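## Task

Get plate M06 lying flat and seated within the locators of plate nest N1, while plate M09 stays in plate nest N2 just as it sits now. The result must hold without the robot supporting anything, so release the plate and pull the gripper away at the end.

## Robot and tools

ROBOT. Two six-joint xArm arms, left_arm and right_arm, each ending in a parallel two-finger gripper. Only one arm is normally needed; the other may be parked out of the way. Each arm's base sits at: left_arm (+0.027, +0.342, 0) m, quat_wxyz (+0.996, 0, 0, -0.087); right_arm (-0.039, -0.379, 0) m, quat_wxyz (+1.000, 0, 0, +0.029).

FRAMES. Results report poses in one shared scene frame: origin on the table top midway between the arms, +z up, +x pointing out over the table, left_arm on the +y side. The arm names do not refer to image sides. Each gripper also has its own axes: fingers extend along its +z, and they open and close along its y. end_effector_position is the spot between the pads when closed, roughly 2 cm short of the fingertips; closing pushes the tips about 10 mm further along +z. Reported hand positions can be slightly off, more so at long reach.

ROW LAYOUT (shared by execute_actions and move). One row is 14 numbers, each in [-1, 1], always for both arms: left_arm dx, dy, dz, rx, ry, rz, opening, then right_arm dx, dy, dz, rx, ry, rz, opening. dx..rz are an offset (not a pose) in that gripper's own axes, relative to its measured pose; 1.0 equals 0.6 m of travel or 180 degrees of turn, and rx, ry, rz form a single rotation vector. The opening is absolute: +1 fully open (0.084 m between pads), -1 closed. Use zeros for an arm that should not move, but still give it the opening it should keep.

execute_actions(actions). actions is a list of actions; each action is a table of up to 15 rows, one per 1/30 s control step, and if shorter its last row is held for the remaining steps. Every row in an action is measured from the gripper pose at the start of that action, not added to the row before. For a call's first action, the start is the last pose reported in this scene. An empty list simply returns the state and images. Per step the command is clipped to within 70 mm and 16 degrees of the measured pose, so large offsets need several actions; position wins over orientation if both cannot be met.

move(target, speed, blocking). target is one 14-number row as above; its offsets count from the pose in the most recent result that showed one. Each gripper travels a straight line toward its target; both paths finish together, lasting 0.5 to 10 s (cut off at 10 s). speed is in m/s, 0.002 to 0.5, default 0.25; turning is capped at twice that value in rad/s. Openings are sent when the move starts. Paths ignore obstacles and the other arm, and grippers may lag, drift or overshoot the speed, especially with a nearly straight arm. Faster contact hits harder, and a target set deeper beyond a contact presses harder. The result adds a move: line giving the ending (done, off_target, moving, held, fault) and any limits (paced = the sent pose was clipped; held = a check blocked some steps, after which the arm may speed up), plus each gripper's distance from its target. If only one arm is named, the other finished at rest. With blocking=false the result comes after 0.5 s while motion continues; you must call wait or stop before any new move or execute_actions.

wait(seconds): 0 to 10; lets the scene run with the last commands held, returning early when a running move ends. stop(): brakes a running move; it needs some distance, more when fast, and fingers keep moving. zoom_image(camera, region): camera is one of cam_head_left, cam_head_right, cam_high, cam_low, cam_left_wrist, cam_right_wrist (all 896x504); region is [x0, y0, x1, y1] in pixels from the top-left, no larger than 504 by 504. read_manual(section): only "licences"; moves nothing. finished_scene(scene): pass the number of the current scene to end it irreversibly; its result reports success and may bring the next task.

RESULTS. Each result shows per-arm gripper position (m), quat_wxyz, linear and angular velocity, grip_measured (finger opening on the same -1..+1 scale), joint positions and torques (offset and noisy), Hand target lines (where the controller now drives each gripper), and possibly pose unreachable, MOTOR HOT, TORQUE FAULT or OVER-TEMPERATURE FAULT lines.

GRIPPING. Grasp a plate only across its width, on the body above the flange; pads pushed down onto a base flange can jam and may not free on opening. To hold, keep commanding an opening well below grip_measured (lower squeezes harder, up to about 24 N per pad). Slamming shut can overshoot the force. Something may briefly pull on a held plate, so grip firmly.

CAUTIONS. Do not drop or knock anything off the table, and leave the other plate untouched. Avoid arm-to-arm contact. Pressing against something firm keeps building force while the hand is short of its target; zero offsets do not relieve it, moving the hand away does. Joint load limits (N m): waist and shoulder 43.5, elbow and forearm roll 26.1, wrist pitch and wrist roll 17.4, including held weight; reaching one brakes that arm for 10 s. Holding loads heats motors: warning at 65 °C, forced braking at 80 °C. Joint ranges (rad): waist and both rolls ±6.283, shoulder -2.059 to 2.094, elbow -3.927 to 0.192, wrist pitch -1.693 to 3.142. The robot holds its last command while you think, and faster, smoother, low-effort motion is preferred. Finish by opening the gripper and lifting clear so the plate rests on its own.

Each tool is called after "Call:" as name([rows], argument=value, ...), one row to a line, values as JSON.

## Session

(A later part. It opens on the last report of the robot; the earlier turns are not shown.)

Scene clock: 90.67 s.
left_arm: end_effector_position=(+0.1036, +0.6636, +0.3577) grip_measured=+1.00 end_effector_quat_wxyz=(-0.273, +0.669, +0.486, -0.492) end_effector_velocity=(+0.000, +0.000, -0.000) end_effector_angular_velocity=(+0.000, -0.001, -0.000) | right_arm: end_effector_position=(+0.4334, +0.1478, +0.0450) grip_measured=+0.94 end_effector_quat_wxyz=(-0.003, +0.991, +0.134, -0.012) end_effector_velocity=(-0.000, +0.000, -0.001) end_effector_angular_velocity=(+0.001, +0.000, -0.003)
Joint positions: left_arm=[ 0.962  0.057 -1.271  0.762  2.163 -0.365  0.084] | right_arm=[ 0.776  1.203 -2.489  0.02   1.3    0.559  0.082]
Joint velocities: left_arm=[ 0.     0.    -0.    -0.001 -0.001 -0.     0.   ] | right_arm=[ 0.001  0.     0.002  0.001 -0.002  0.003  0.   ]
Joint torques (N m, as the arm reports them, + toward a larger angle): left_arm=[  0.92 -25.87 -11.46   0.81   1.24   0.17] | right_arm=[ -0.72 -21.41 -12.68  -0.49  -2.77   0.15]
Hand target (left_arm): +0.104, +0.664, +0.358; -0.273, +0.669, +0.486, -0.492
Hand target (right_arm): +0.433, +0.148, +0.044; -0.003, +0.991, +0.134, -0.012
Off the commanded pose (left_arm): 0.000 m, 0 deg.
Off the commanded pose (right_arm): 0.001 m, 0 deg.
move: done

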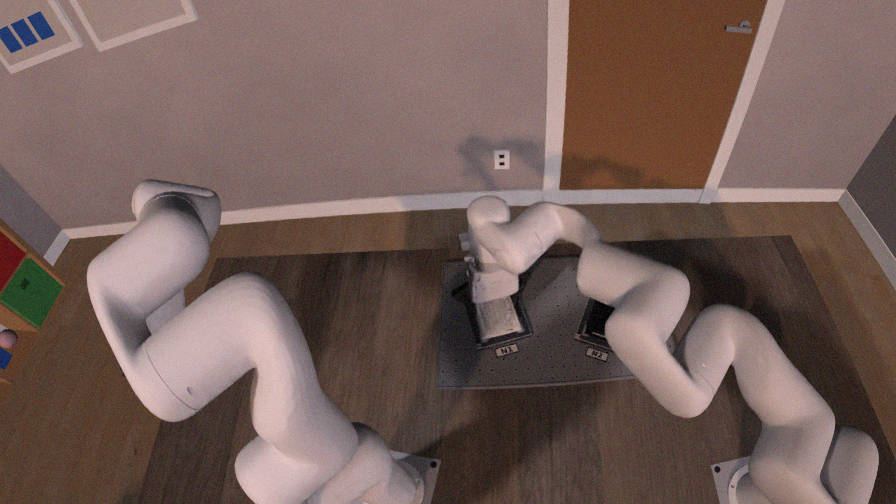

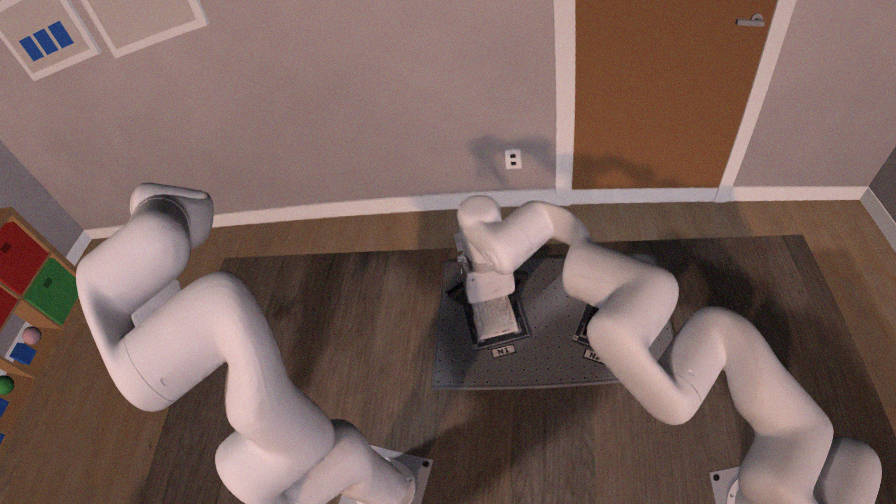

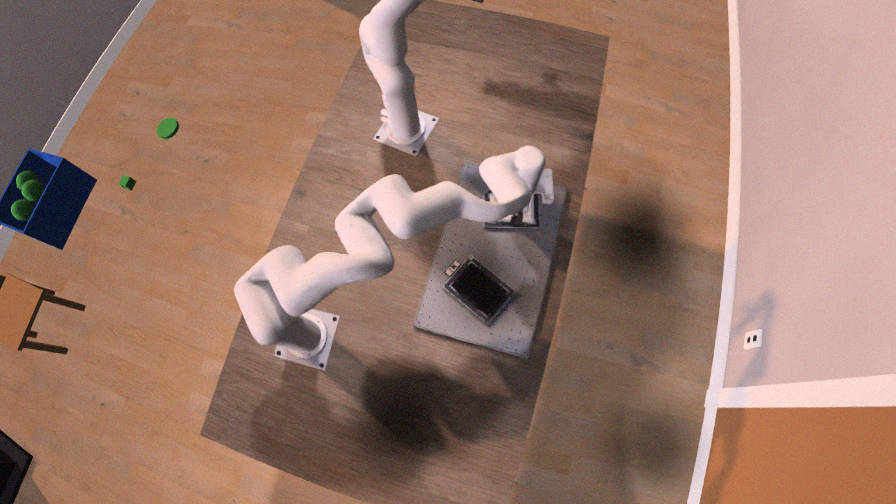

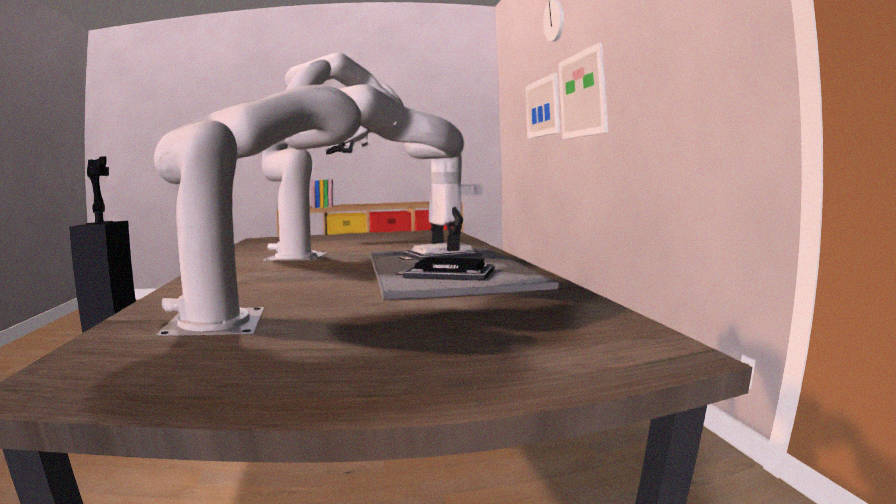

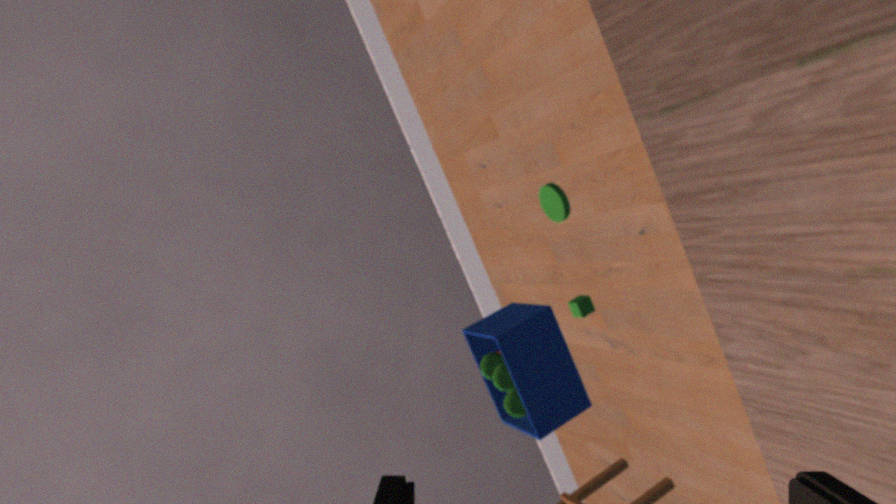

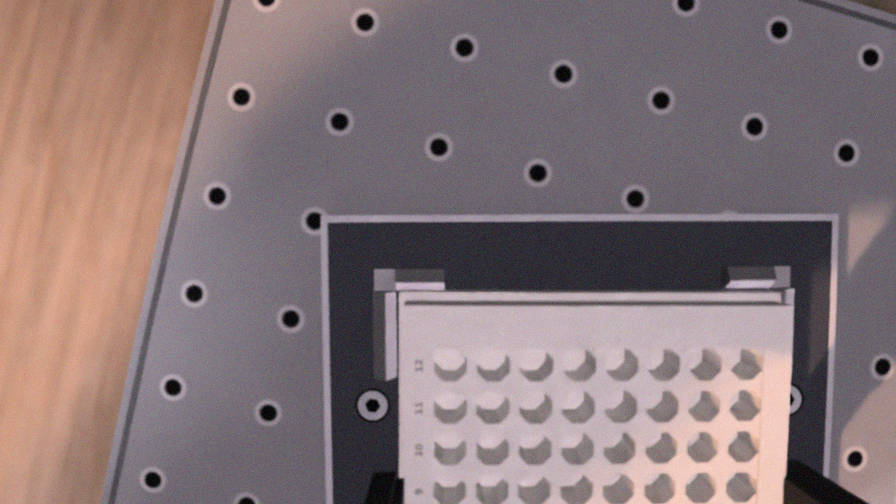

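Contact. Release, lift away.

Call:
move(target=[0,0,0,0,0,0,1, 0,0,-0.002,0,0,0,1], speed=0.01)

Call:
move(target=[0,0,0,0,0,0,1, 0,0,-0.04,0,0,0,1], speed=0.03)

Call:
move(target=[0,0,0,0,0,0,1, -0.17,0.1,-0.25,0,0,0,1])

Call:
zoom_image(camera="cam_right_wrist", region=[100,0,600,400])

Call:
zoom_image(camera="cam_low", region=[380,225,520,295])

Scene clock: 96.93 s.
left_arm: end_effector_position=(+0.1036, +0.6636, +0.3577) grip_measured=+1.00 end_effector_quat_wxyz=(-0.273, +0.669, +0.486, -0.492) end_effector_velocity=(+0.000, +0.000, -0.000) end_effector_angular_velocity=(+0.001, -0.001, +0.000) | right_arm: end_effector_position=(+0.4327, +0.1474, +0.0442) grip_measured=+1.00 end_effector_quat_wxyz=(-0.002, +0.991, +0.134, -0.013) end_effector_velocity=(-0.000, -0.000, +0.001) end_effector_angular_velocity=(-0.002, +0.001, -0.000)
Joint positions: left_arm=[ 0.962  0.057 -1.271  0.762  2.163 -0.365  0.084] | right_arm=[ 0.776  1.204 -2.489  0.02   1.302  0.559  0.084]
Joint velocities: left_arm=[ 0.     0.001 -0.    -0.001 -0.001 -0.001 -0.   ] | right_arm=[ 0.    -0.002 -0.001 -0.     0.005  0.001 -0.   ]
Joint torques (N m, as the arm reports them, + toward a larger angle): left_arm=[  1.05 -26.5  -11.58   0.14   1.27   0.07] | right_arm=[ -1.39 -21.31 -11.44  -1.2   -0.2   -0.01]
Hand target (left_arm): +0.104, +0.664, +0.358; -0.273, +0.669, +0.486, -0.492
Hand target (right_arm): +0.433, +0.148, +0.046; -0.003, +0.991, +0.134, -0.012
Off the commanded pose (left_arm): 0.000 m, 0 deg.
Off the commanded pose (right_arm): 0.002 m, 0 deg.
move: done

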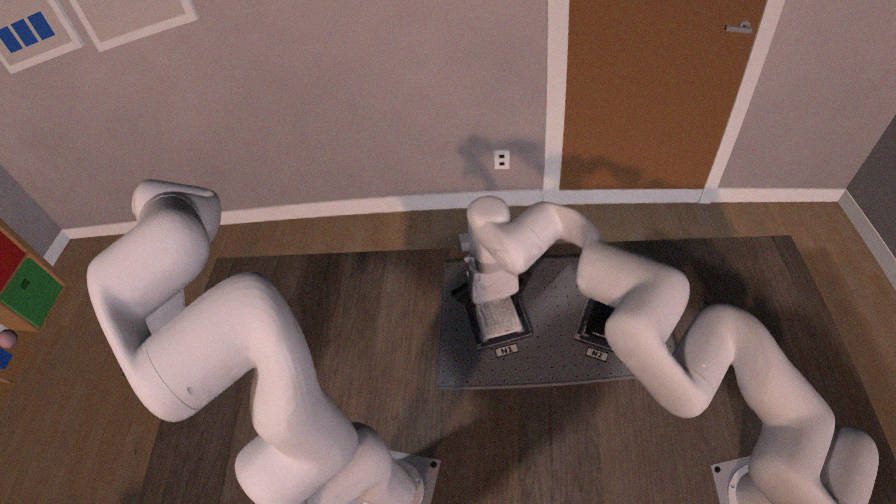

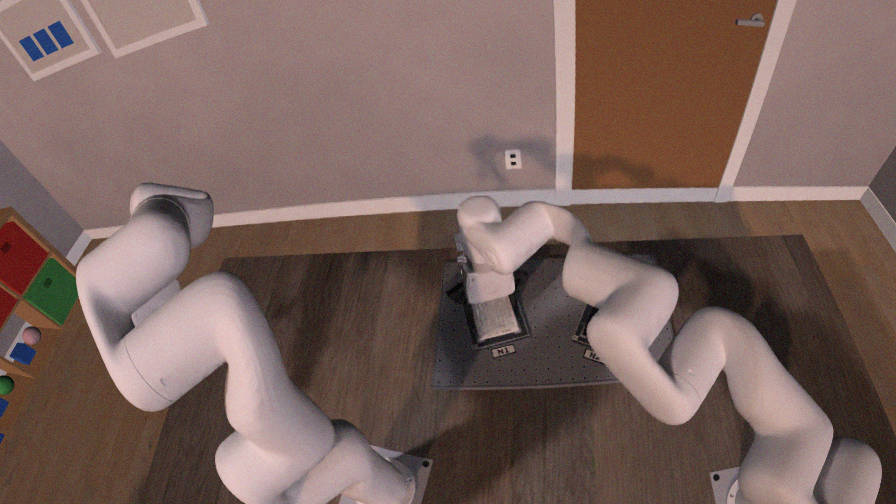

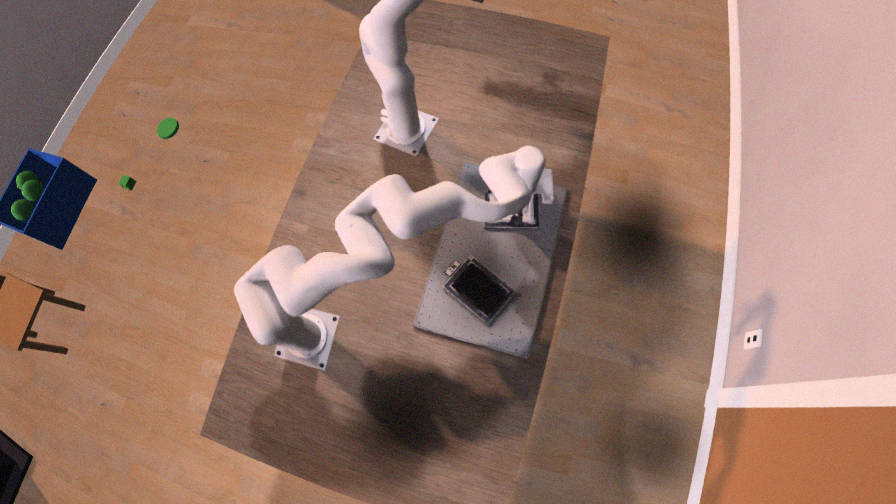

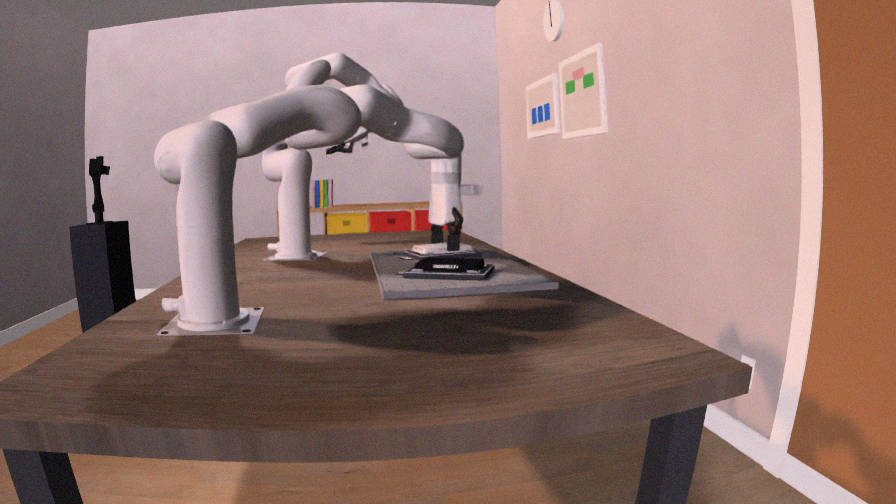

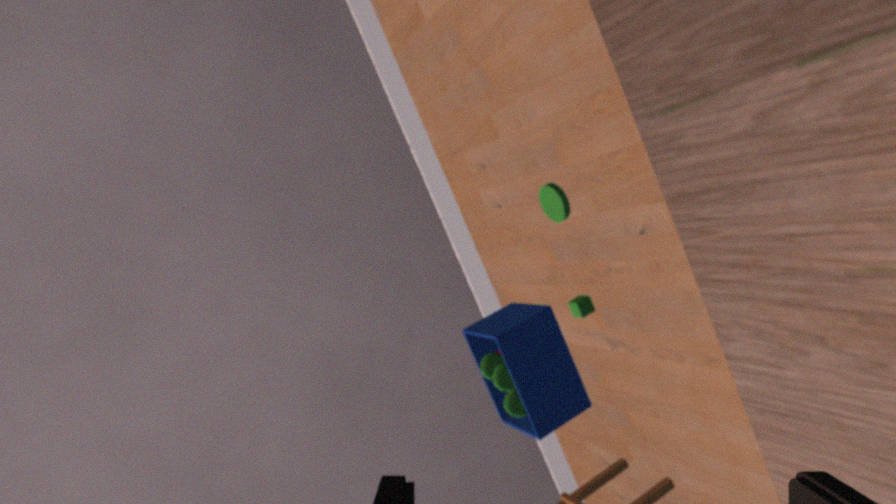

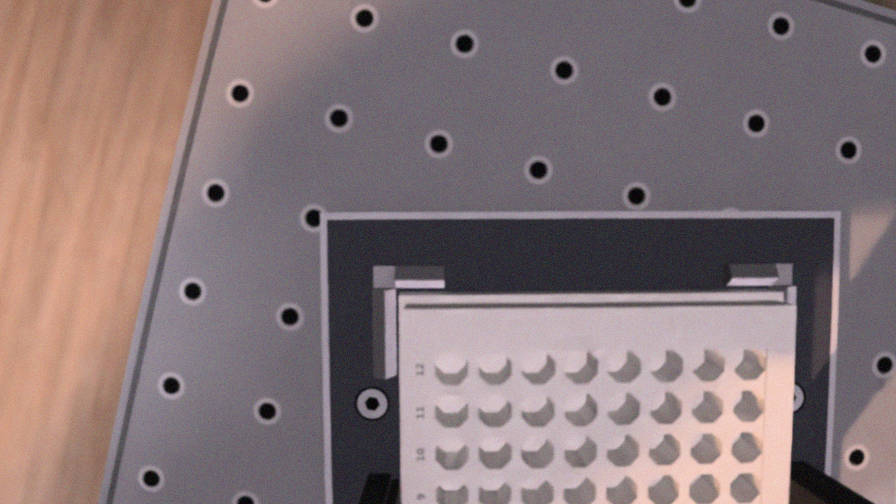

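Scene clock: 98.03 s.
left_arm: end_effector_position=(+0.1036, +0.6636, +0.3577) grip_measured=+1.00 end_effector_quat_wxyz=(-0.273, +0.669, +0.486, -0.492) end_effector_velocity=(-0.000, +0.001, +0.000) end_effector_angular_velocity=(+0.002, +0.001, -0.001) | right_arm: end_effector_position=(+0.4333, +0.1473, +0.0678) grip_measured=+1.00 end_effector_quat_wxyz=(-0.002, +0.991, +0.134, -0.013) end_effector_velocity=(-0.001, -0.001, -0.004) end_effector_angular_velocity=(-0.007, +0.006, +0.000)
Joint positions: left_arm=[ 0.962  0.057 -1.271  0.762  2.163 -0.365  0.084] | right_arm=[ 0.775  1.199 -2.547  0.02   1.366  0.56   0.084]
Joint velocities: left_arm=[ 0.     0.001 -0.     0.002 -0.001 -0.    -0.   ] | right_arm=[ 0.001  0.01  -0.009 -0.     0.007  0.001 -0.   ]
Joint torques (N m, as the arm reports them, + toward a larger angle): left_arm=[  1.06 -26.27 -11.5    0.59   1.13   0.03] | right_arm=[ -0.3  -25.89 -14.8   -0.96  -1.87   0.12]
Hand target (left_arm): +0.104, +0.664, +0.358; -0.273, +0.669, +0.486, -0.492
Hand target (right_arm): +0.433, +0.147, +0.068; -0.002, +0.991, +0.134, -0.013
Off the commanded pose (left_arm): 0.000 m, 0 deg.
Off the commanded pose (right_arm): 0.000 m, 0 deg.
move: done

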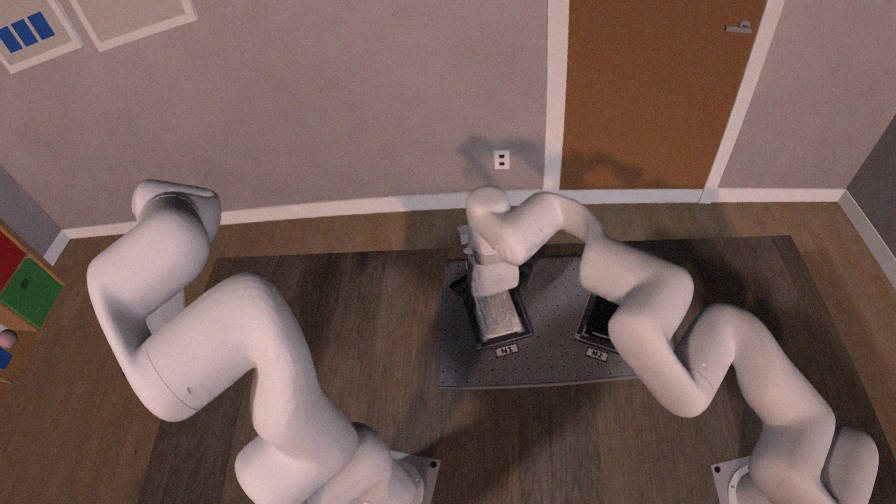

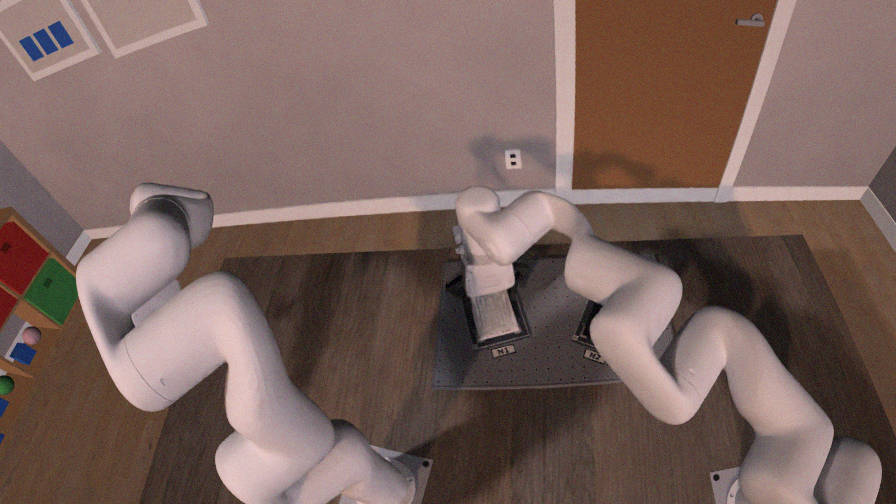

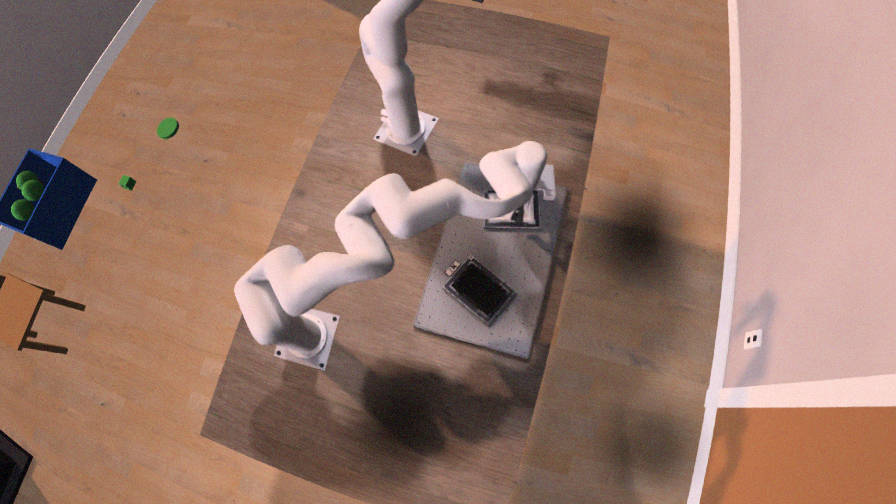

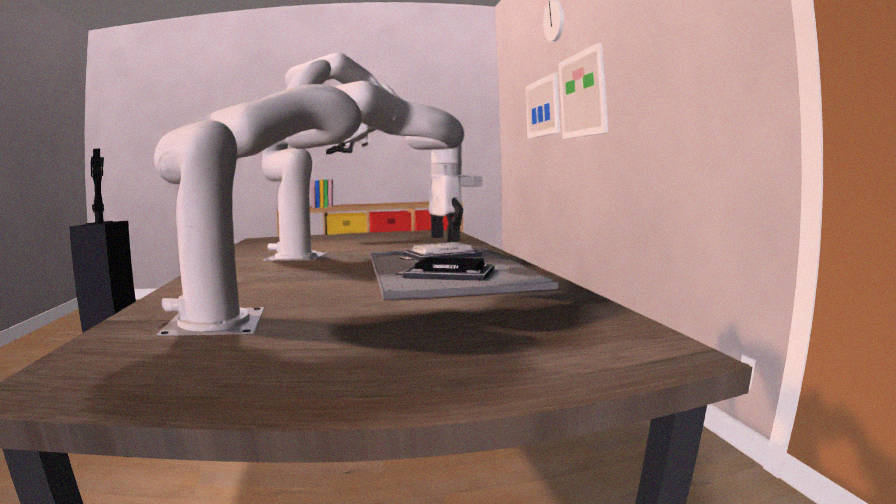

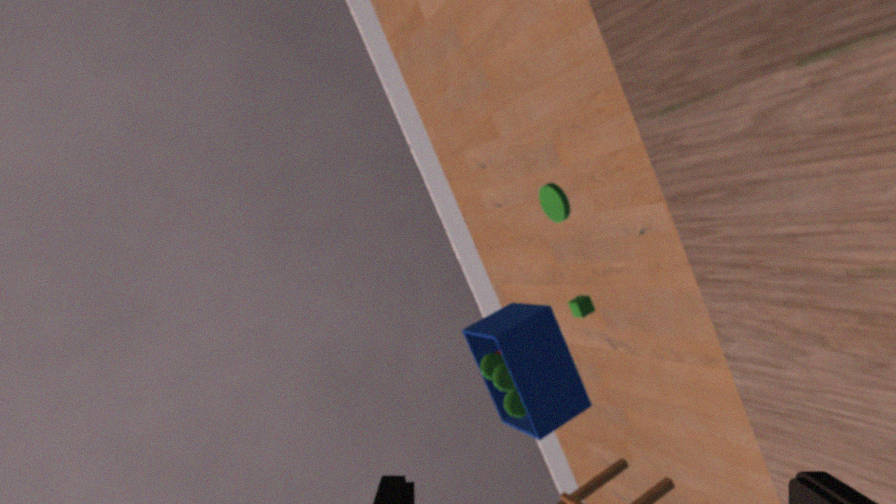

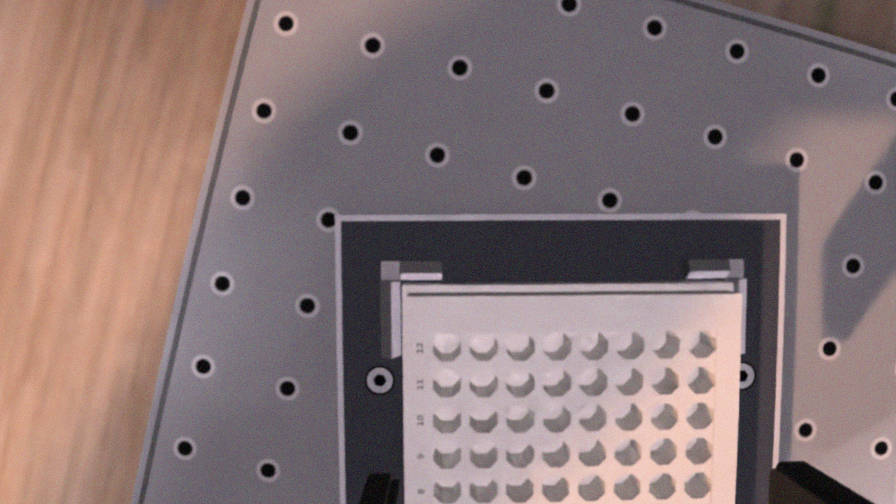

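Scene clock: 99.33 s.
left_arm: end_effector_position=(+0.1036, +0.6636, +0.3577) grip_measured=+1.00 end_effector_quat_wxyz=(-0.273, +0.669, +0.486, -0.492) end_effector_velocity=(+0.000, +0.000, -0.000) end_effector_angular_velocity=(-0.003, +0.001, -0.002) | right_arm: end_effector_position=(+0.3553, +0.0622, +0.2191) grip_measured=+1.00 end_effector_quat_wxyz=(-0.001, +0.991, +0.134, -0.014) end_effector_velocity=(+0.003, +0.003, +0.013) end_effector_angular_velocity=(+0.019, -0.018, -0.000)
Joint positions: left_arm=[ 0.962  0.057 -1.271  0.762  2.163 -0.365  0.084] | right_arm=[ 0.776  0.445 -1.711  0.02   1.286  0.559  0.084]
Joint velocities: left_arm=[-0.     0.001  0.001  0.001 -0.001  0.003 -0.   ] | right_arm=[-0.    -0.015 -0.008  0.    -0.003  0.     0.   ]
Joint torques (N m, as the arm reports them, + toward a larger angle): left_arm=[  0.85 -26.24 -11.99   0.44   1.14  -0.11] | right_arm=[ -0.07 -19.85 -14.79  -0.79  -1.82   0.07]
Hand target (left_arm): +0.104, +0.664, +0.358; -0.273, +0.669, +0.486, -0.492
Hand target (right_arm): +0.355, +0.062, +0.220; -0.002, +0.991, +0.134, -0.013
Off the commanded pose (left_arm): 0.000 m, 0 deg.
Off the commanded pose (right_arm): 0.001 m, 0 deg.
move: done

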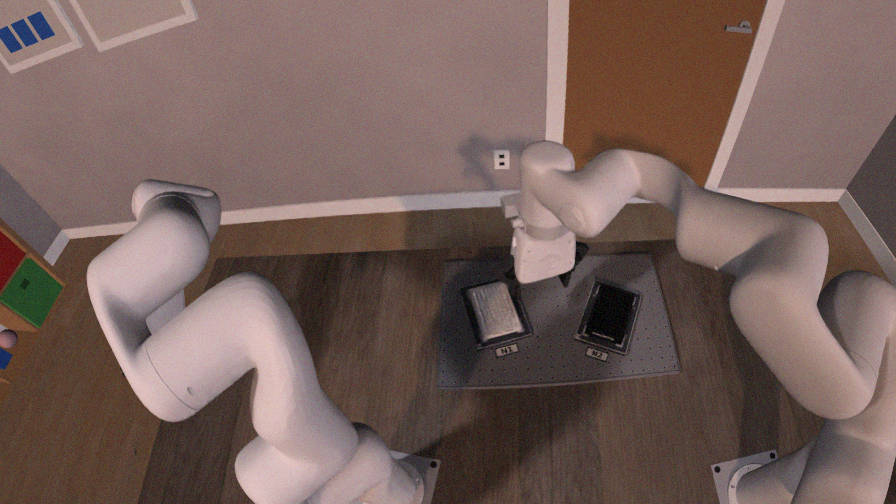

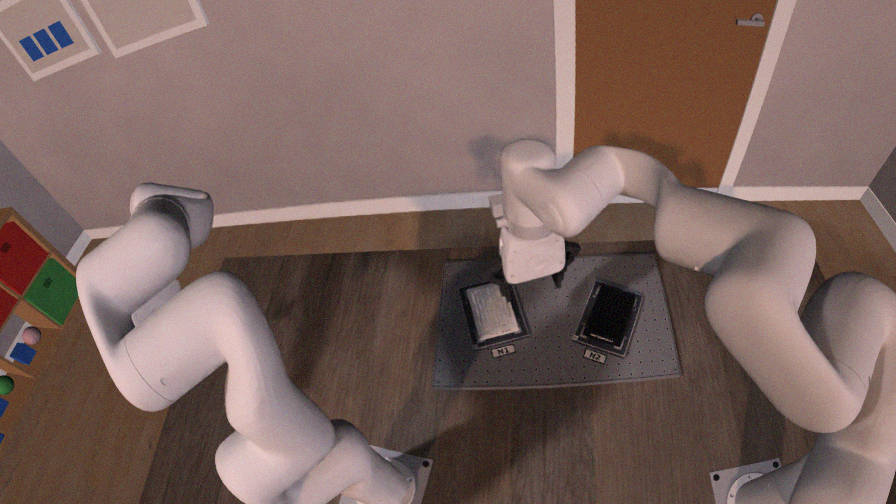

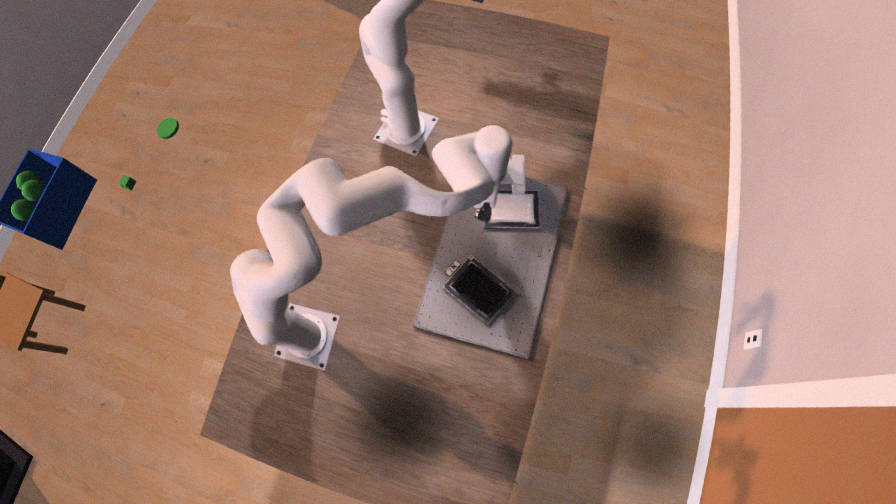

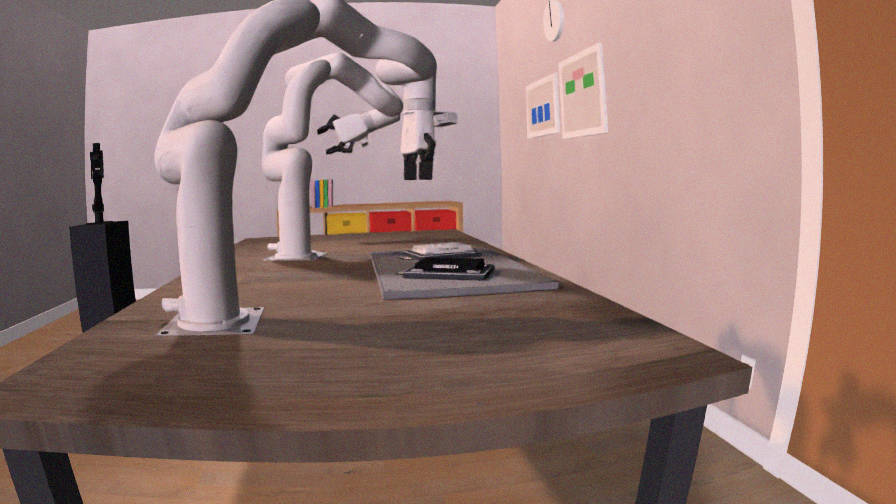

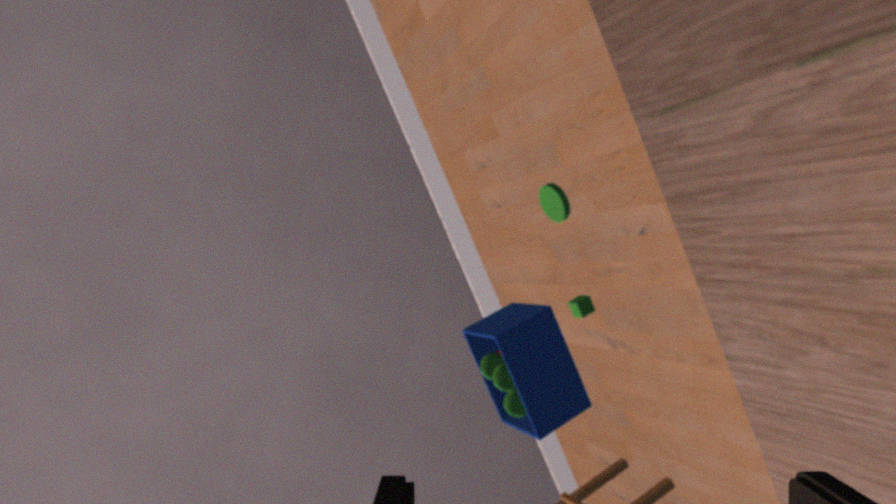

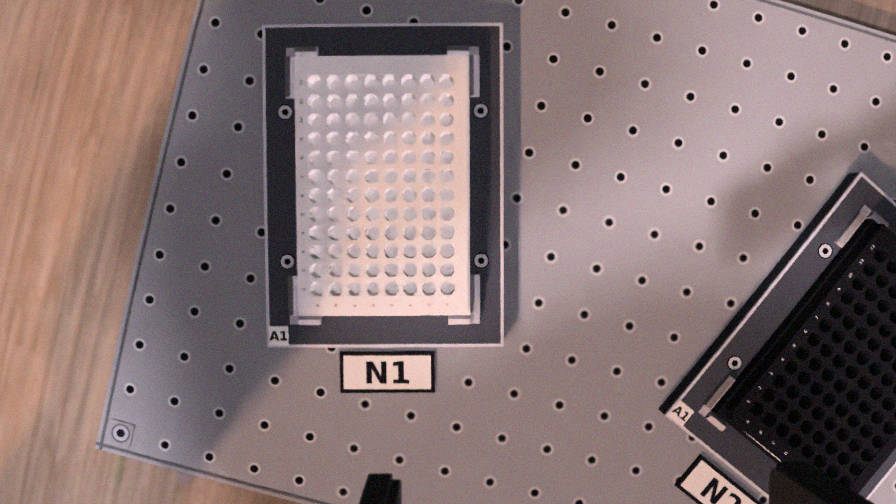

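Region (100, 0, 600, 400) of cam_right_wrist's 896x504 image, scaled by 1.008, with more detail than that image has; it fills the top 403 rows of this view, and the rest is white.

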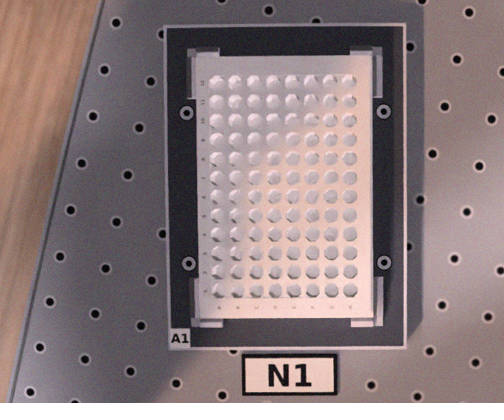

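Region (380, 225, 520, 295) of cam_low's 896x504 image, scaled by 3.600, with more detail than that image has.

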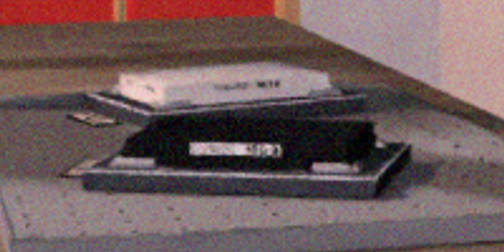

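Seated.

Call:
finished_scene(scene=1)

The scene is finished: the task was done.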